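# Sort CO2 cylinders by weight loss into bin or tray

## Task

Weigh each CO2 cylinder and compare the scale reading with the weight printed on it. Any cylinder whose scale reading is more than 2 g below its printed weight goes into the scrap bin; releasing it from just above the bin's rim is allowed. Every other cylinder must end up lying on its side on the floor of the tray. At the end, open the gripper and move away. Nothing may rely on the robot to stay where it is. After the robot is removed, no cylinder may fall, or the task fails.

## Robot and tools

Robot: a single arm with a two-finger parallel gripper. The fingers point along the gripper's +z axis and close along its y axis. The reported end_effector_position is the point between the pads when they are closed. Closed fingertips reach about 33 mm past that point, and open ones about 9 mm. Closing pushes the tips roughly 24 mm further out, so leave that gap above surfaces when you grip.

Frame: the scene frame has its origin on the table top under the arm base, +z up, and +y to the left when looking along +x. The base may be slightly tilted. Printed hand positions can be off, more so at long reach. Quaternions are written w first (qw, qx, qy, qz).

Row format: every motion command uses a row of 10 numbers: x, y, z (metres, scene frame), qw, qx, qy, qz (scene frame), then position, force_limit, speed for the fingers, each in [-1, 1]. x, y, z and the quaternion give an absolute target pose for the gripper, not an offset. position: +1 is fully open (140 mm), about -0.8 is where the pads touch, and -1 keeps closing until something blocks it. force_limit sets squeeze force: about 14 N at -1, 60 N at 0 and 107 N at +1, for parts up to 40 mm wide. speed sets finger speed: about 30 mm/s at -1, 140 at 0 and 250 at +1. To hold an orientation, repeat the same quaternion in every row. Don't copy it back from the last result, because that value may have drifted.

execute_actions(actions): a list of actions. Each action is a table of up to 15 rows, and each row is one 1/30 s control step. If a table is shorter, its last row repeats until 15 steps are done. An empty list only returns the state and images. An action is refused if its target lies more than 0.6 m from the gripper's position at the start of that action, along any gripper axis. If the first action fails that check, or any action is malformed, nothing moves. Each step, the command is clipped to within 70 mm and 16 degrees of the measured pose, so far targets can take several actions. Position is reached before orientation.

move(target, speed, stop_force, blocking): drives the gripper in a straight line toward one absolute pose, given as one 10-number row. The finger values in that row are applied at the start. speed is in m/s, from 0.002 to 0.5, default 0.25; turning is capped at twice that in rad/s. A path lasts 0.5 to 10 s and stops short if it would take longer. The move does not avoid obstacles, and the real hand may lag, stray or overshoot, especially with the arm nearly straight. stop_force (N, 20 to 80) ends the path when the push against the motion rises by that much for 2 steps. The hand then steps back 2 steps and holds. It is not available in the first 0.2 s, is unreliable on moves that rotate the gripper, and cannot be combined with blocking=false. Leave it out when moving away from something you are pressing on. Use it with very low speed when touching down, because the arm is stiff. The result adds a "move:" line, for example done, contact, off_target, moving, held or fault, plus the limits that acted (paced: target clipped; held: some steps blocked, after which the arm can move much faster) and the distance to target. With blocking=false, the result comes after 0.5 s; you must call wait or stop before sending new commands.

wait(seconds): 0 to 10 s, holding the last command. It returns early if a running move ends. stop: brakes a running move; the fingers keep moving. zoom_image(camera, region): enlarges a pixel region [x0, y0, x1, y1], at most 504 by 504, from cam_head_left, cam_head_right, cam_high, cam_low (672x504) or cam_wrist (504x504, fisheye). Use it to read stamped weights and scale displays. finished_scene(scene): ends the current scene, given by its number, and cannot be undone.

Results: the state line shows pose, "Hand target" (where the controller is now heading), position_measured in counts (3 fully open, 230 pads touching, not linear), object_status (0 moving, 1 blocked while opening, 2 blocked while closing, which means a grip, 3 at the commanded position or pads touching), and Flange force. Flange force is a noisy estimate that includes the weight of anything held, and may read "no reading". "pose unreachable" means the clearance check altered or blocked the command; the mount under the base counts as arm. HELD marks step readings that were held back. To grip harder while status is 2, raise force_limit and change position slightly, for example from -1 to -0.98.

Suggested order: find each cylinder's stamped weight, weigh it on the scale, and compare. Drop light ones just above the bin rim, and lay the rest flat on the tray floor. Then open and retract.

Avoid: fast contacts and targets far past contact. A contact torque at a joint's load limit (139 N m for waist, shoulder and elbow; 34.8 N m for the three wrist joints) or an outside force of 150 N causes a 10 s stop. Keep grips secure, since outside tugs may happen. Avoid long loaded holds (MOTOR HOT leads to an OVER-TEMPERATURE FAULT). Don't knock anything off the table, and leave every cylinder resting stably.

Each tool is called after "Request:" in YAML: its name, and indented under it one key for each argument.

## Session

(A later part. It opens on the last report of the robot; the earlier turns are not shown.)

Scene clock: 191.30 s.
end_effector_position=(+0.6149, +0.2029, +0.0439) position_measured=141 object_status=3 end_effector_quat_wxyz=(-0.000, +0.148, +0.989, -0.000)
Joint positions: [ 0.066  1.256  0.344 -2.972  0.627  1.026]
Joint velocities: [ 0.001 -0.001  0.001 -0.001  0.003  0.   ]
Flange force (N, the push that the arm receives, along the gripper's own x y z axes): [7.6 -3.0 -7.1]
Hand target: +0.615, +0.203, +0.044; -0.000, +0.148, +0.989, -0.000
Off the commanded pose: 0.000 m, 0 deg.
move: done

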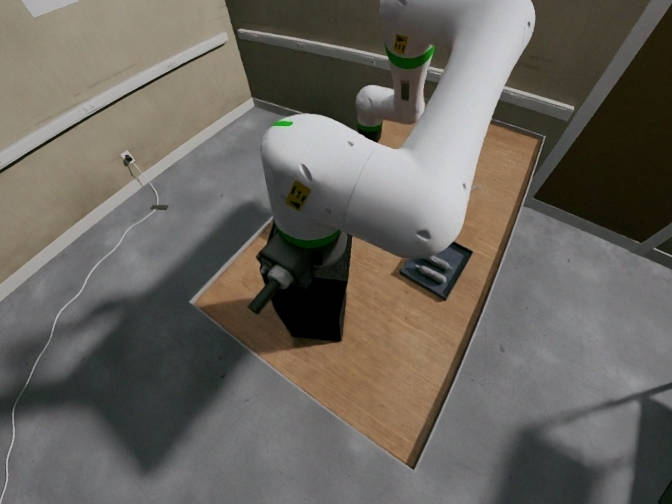

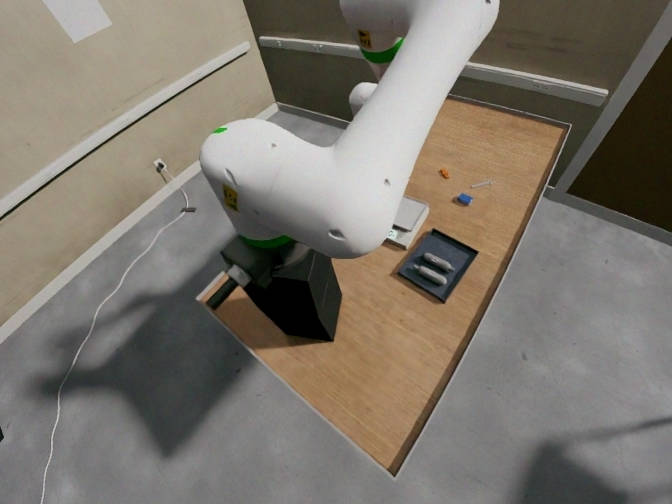

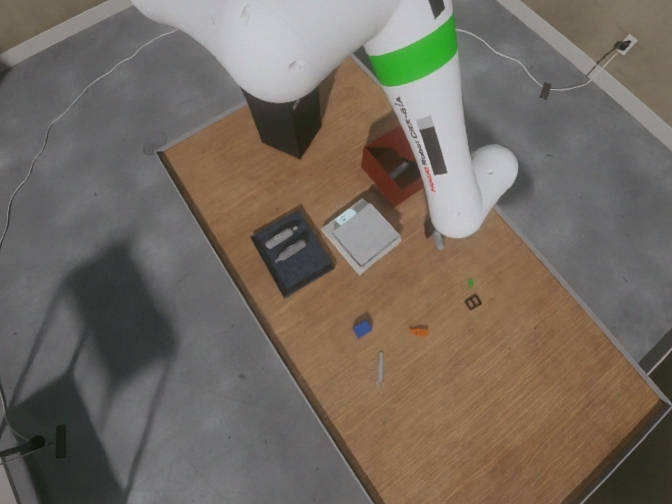

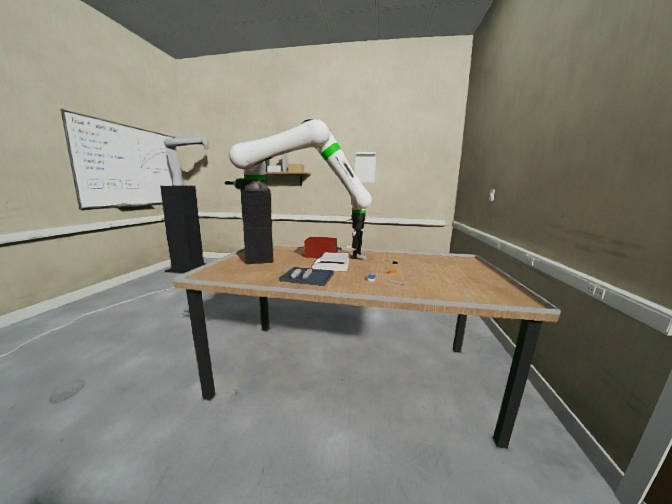

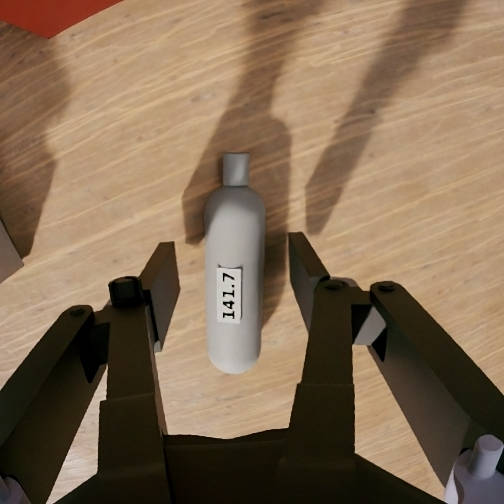

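Request:
move:
  target: [0.615,0.203,0.044,0,0.148,0.989,0,-1,-0.3,0]

Request:
move:
  target: [0.61,0.15,0.14,0,0.3,0.954,0,-1,-0.3,0]

Request:
move:
  target: [0.49,0,0.128,0,0.643,0.766,0,-1,-0.3,0]

Request:
move:
  target: [0.49,0,0.106,0,0.643,0.766,0,-1,-0.3,0]
  speed: 0.04

Request:
move:
  target: [0.49,0,0.106,0,0.643,0.766,0,-0.2,-0.3,0]

Request:
wait:
  seconds: 1.5

Scene clock: 197.60 s.
end_effector_position=(+0.6150, +0.2030, +0.0440) position_measured=188 object_status=2 end_effector_quat_wxyz=(+0.000, +0.148, +0.989, +0.000)
Joint positions: [ 0.066  1.256  0.344 -2.972  0.627  1.026]
Joint velocities: [ 0.    -0.001  0.     0.    -0.     0.001]
Flange force (N, the push that the arm receives, along the gripper's own x y z axes): [1.1 -1.5 -5.2]
Hand target: +0.615, +0.203, +0.044; +0.000, +0.148, +0.989, -0.000
Off the commanded pose: 0.000 m, 0 deg.
move: done

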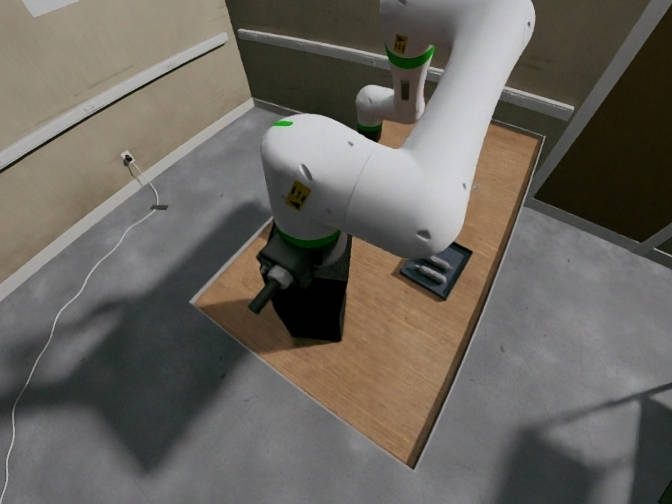

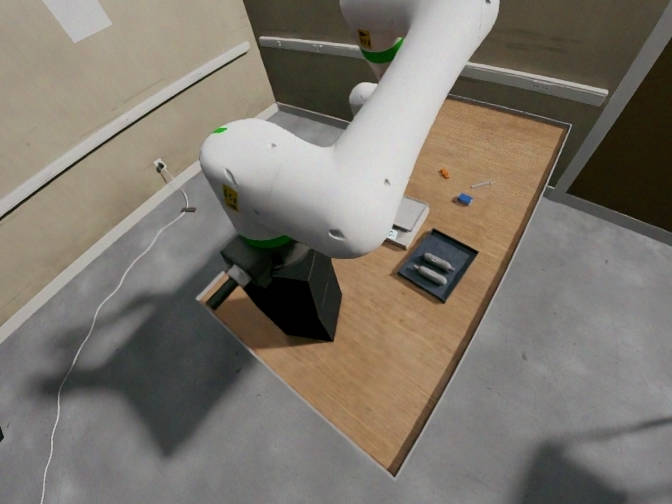

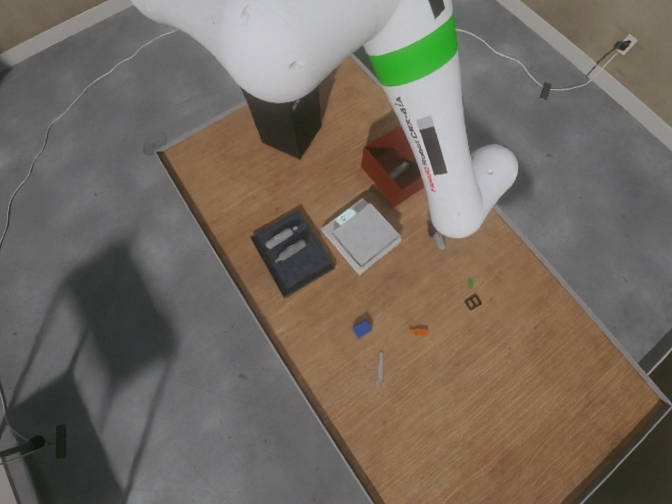

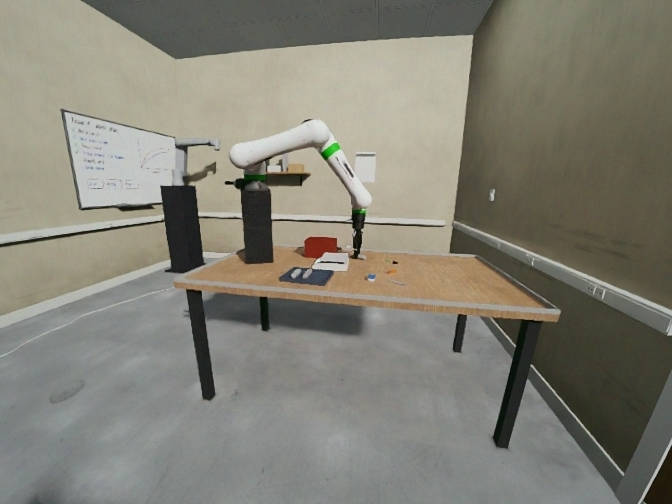

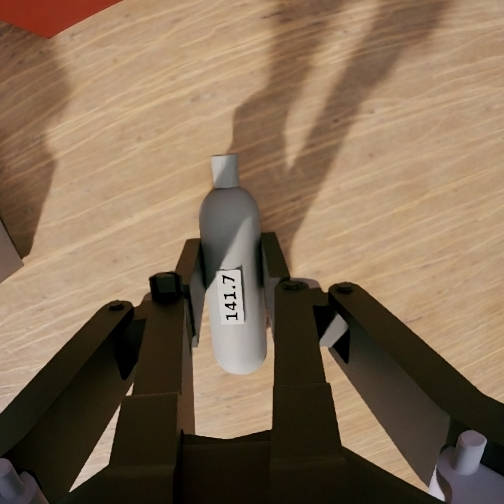

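Scene clock: 198.63 s.
end_effector_position=(+0.6102, +0.1502, +0.1400) position_measured=188 object_status=2 end_effector_quat_wxyz=(-0.000, +0.300, +0.954, +0.000)
Joint positions: [-0.003  1.023  0.159 -2.986  0.668  0.798]
Joint velocities: [-0.    -0.002 -0.     0.002  0.    -0.001]
Flange force (N, the push that the arm receives, along the gripper's own x y z axes): [4.2 -1.3 -3.2]
Hand target: +0.610, +0.150, +0.140; +0.000, +0.300, +0.954, +0.000
Off the commanded pose: 0.000 m, 0 deg.
move: done

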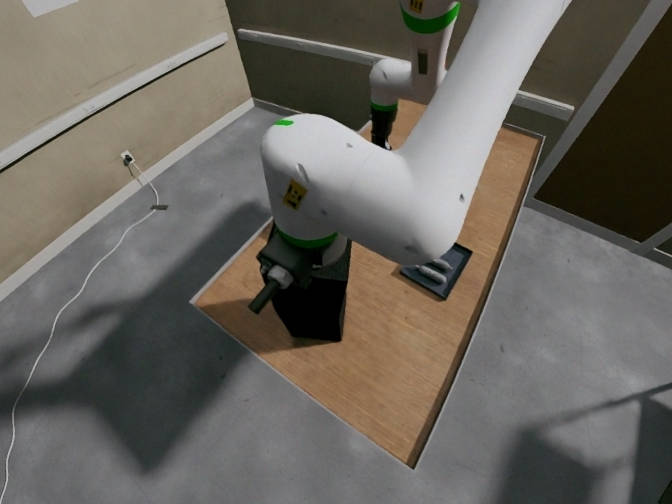

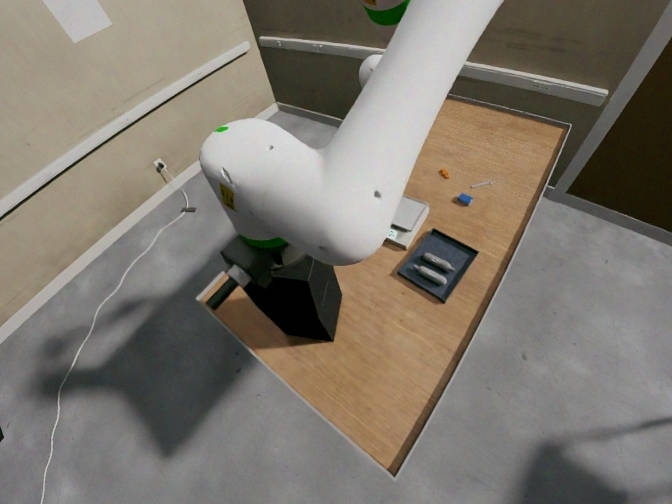

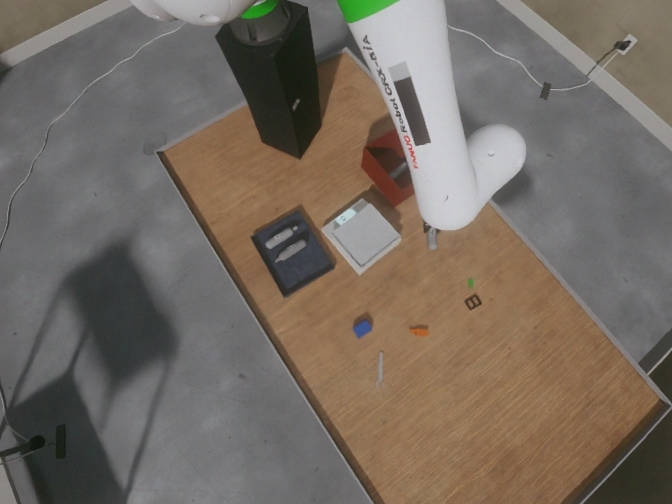

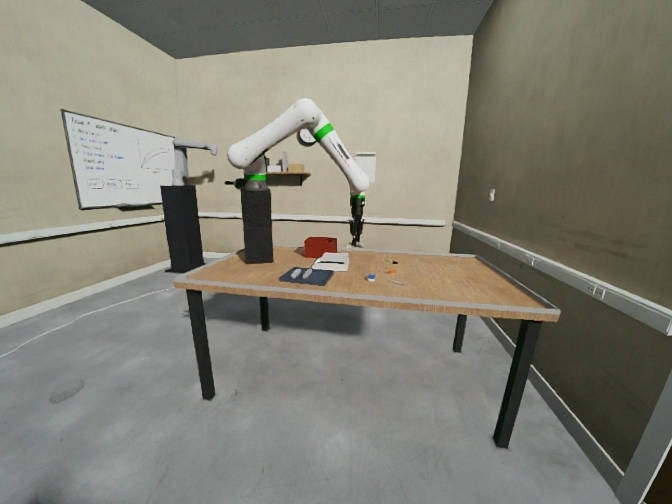

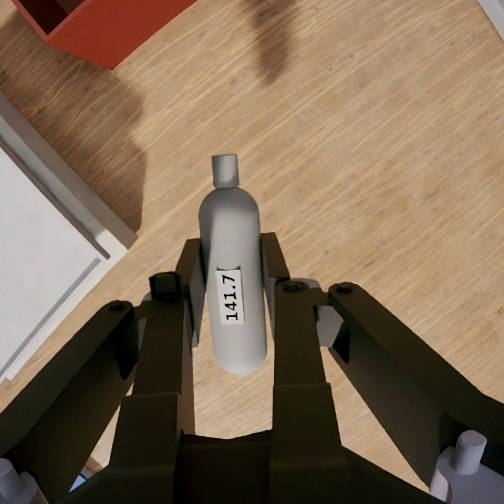

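Scene clock: 200.60 s.
end_effector_position=(+0.4902, +0.0002, +0.1284) position_measured=188 object_status=2 end_effector_quat_wxyz=(-0.000, +0.643, +0.766, +0.000)
Joint positions: [-0.301  0.854 -0.268 -2.931  0.385  0.237]
Joint velocities: [-0.001  0.002 -0.001  0.001 -0.001 -0.001]
Flange force (N, the push that the arm receives, along the gripper's own x y z axes): [2.1 -1.3 -5.1]
Hand target: +0.490, +0.000, +0.128; +0.000, +0.643, +0.766, +0.000
Off the commanded pose: 0.000 m, 0 deg.
move: done

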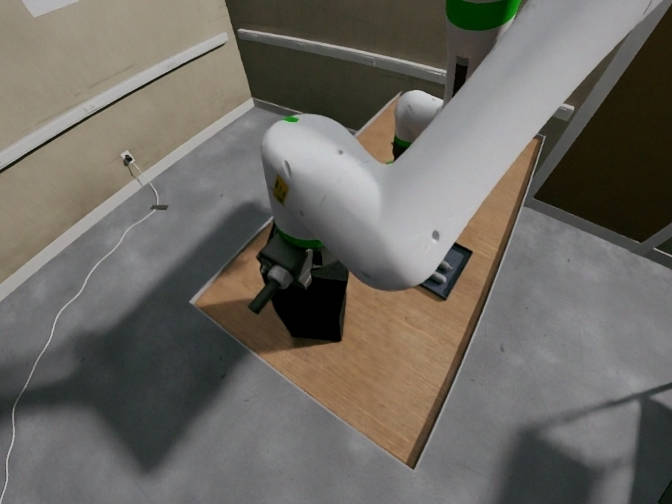

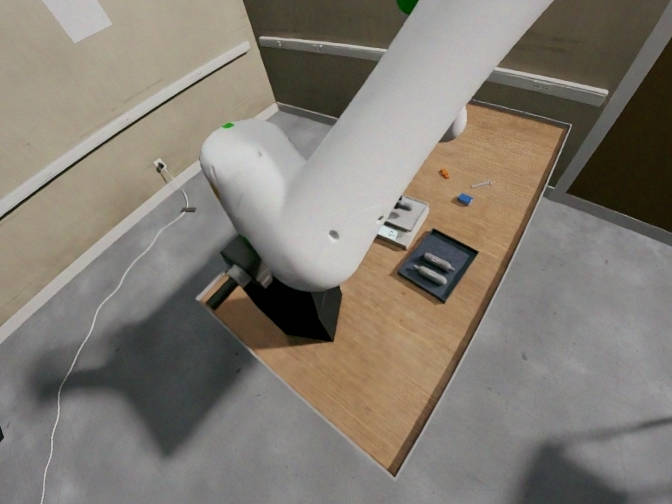

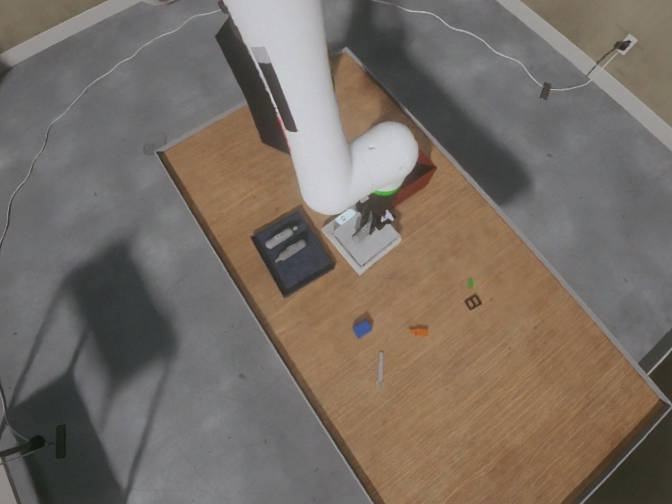

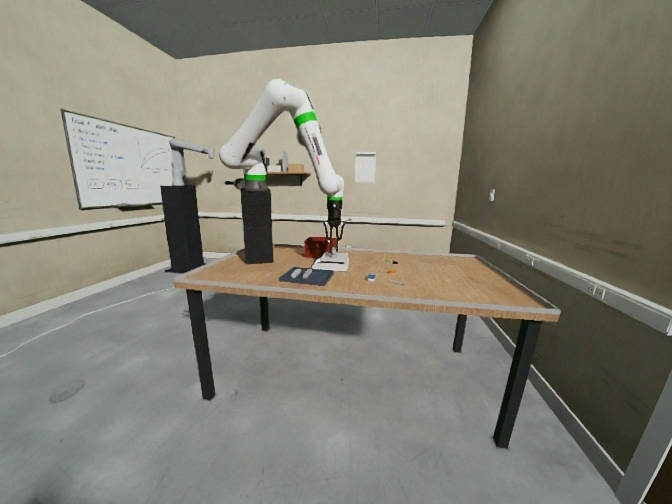

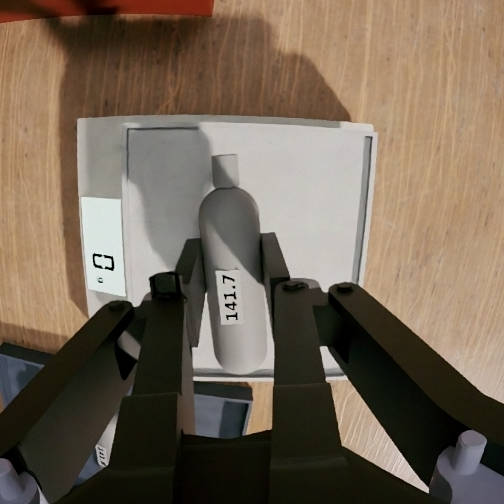

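Scene clock: 201.43 s.
end_effector_position=(+0.4900, +0.0000, +0.1060) position_measured=188 object_status=2 end_effector_quat_wxyz=(+0.000, +0.643, +0.766, +0.000)
Joint positions: [-0.304  0.907 -0.242 -2.915  0.358  0.223]
Joint velocities: [ 0.     0.001  0.     0.001 -0.001 -0.001]
Flange force (N, the push that the arm receives, along the gripper's own x y z axes): [0.6 -2.7 -4.2]
Hand target: +0.490, +0.000, +0.106; +0.000, +0.643, +0.766, -0.000
Off the commanded pose: 0.000 m, 0 deg.
move: done

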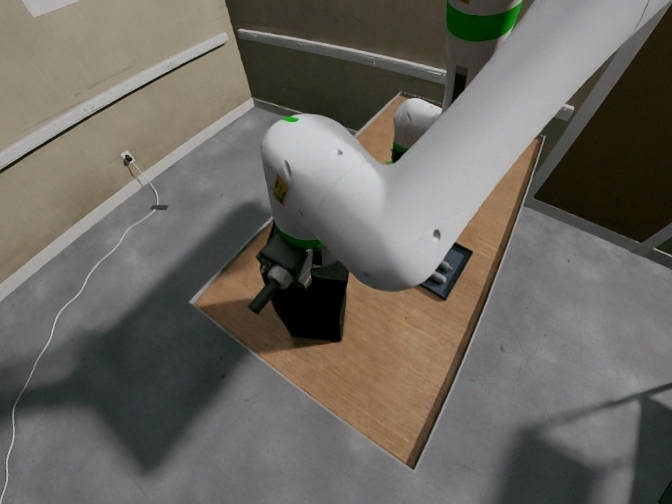

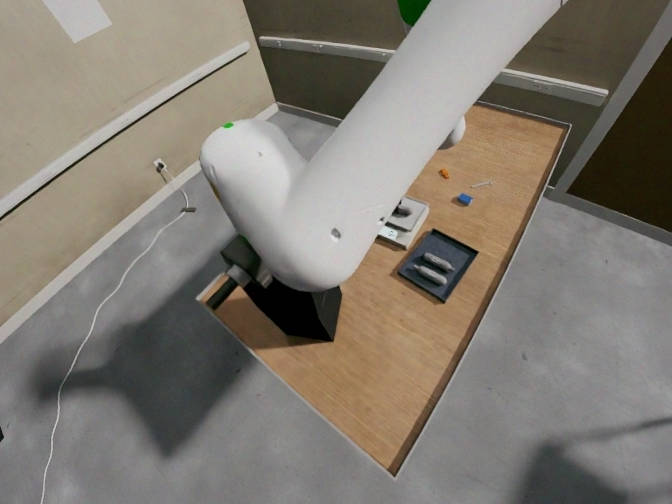

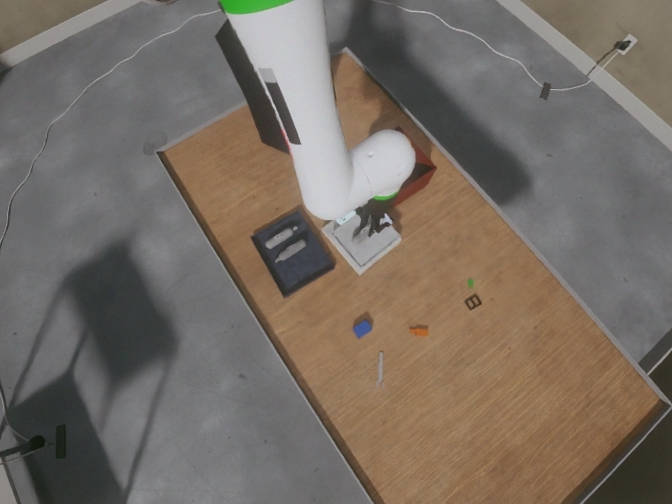

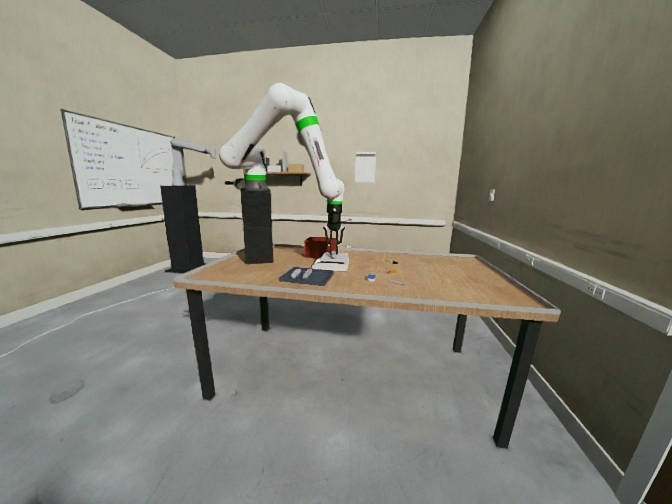

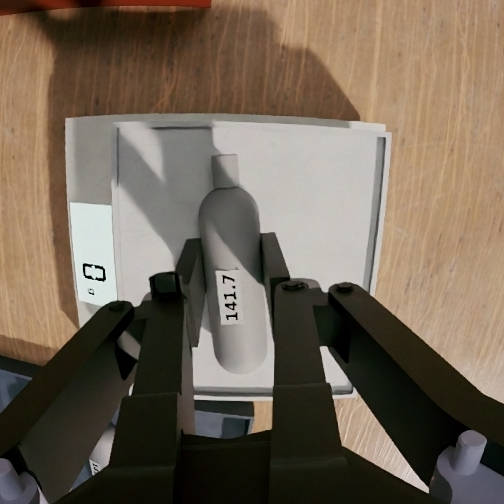

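Scene clock: 202.13 s.
end_effector_position=(+0.4900, -0.0000, +0.1060) position_measured=154 object_status=3 end_effector_quat_wxyz=(+0.000, +0.643, +0.766, +0.000)
Joint positions: [-0.304  0.908 -0.242 -2.915  0.358  0.222]
Joint velocities: [-0.    -0.     0.     0.    -0.     0.002]
Flange force (N, the push that the arm receives, along the gripper's own x y z axes): [2.5 -3.4 -5.3]
Hand target: +0.490, +0.000, +0.106; +0.000, +0.643, +0.766, -0.000
Off the commanded pose: 0.000 m, 0 deg.
move: done

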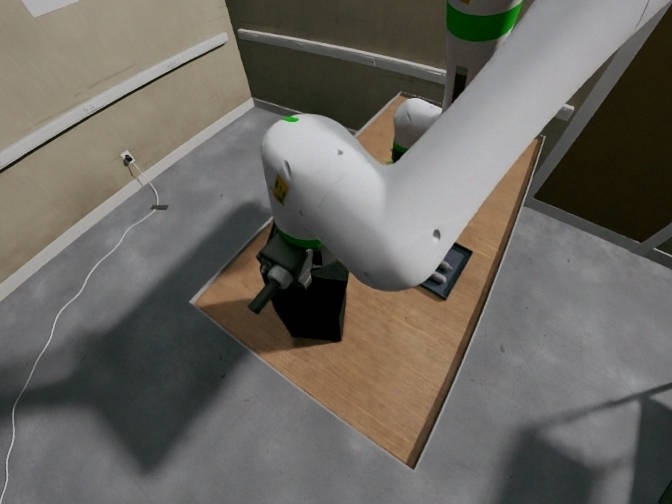

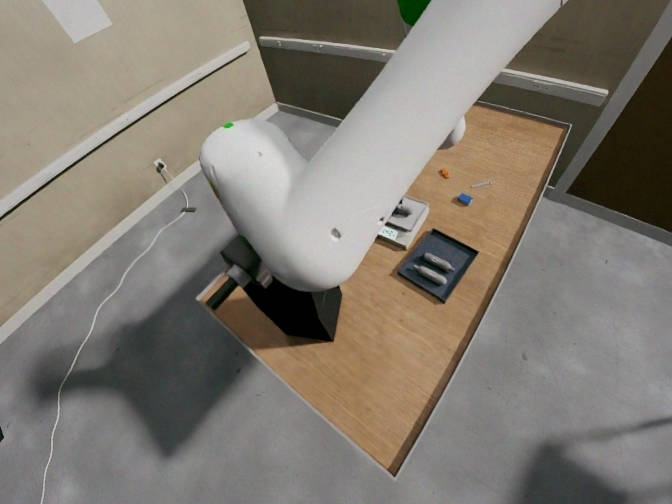

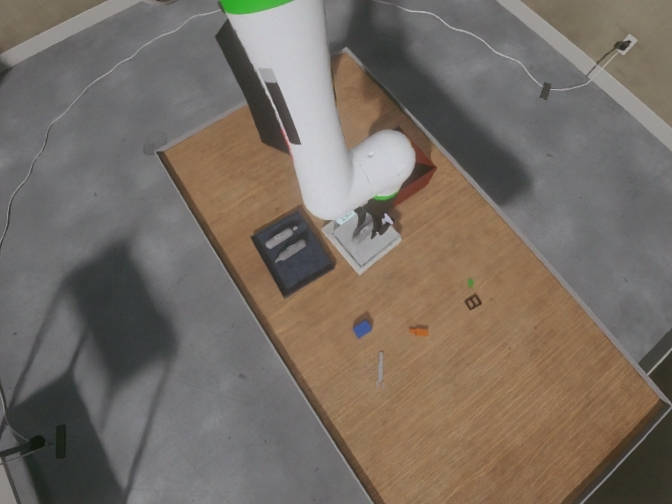

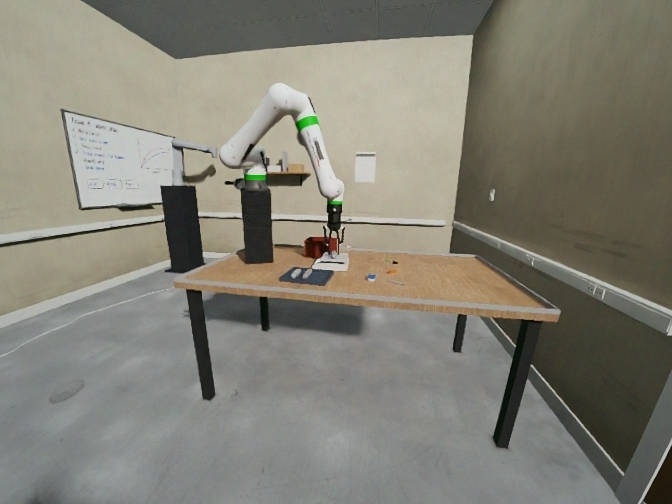

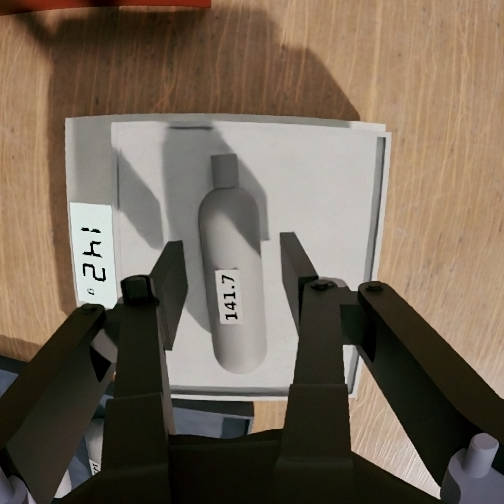

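Scene clock: 203.63 s.
end_effector_position=(+0.4900, +0.0000, +0.1060) position_measured=154 object_status=3 end_effector_quat_wxyz=(+0.000, +0.643, +0.766, -0.000)
Joint positions: [-0.304  0.908 -0.242 -2.915  0.358  0.223]
Joint velocities: [-0.     0.002 -0.     0.     0.     0.   ]
Flange force (N, the push that the arm receives, along the gripper's own x y z axes): [2.5 -1.6 -2.3]
Hand target: +0.490, +0.000, +0.106; +0.000, +0.643, +0.766, -0.000
Off the commanded pose: 0.000 m, 0 deg.
wait: 1.50 s; at rest by 0.17 s

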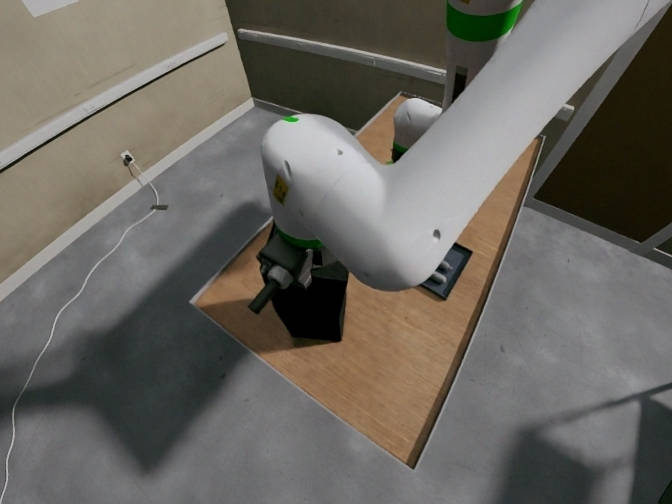

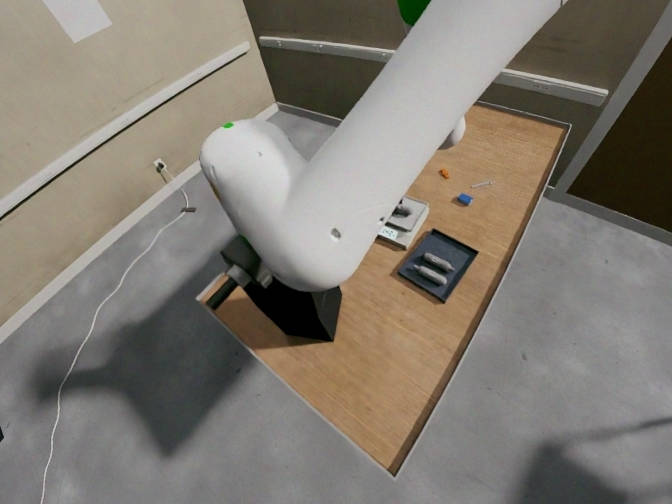

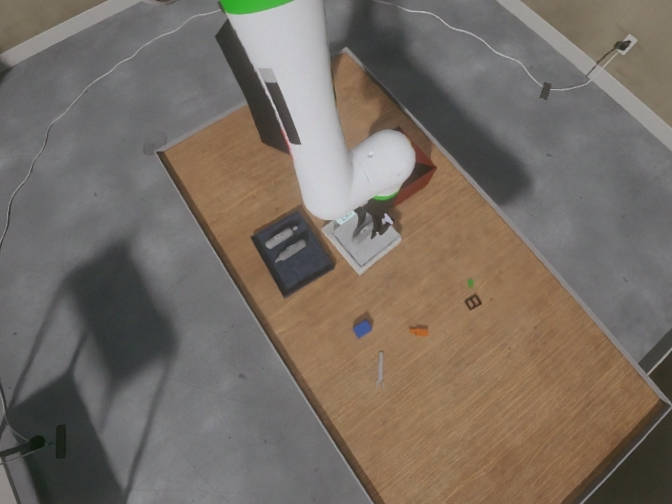

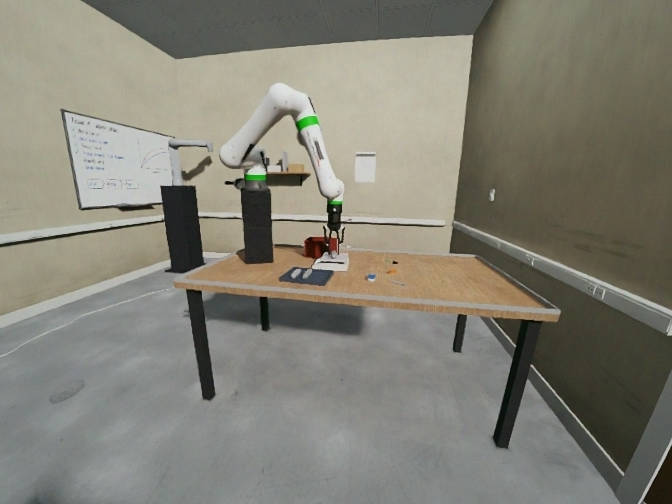

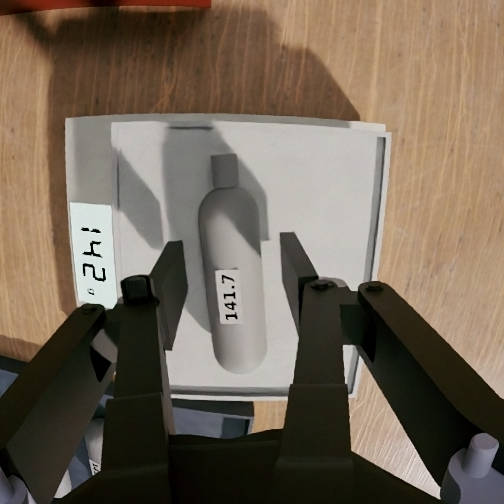

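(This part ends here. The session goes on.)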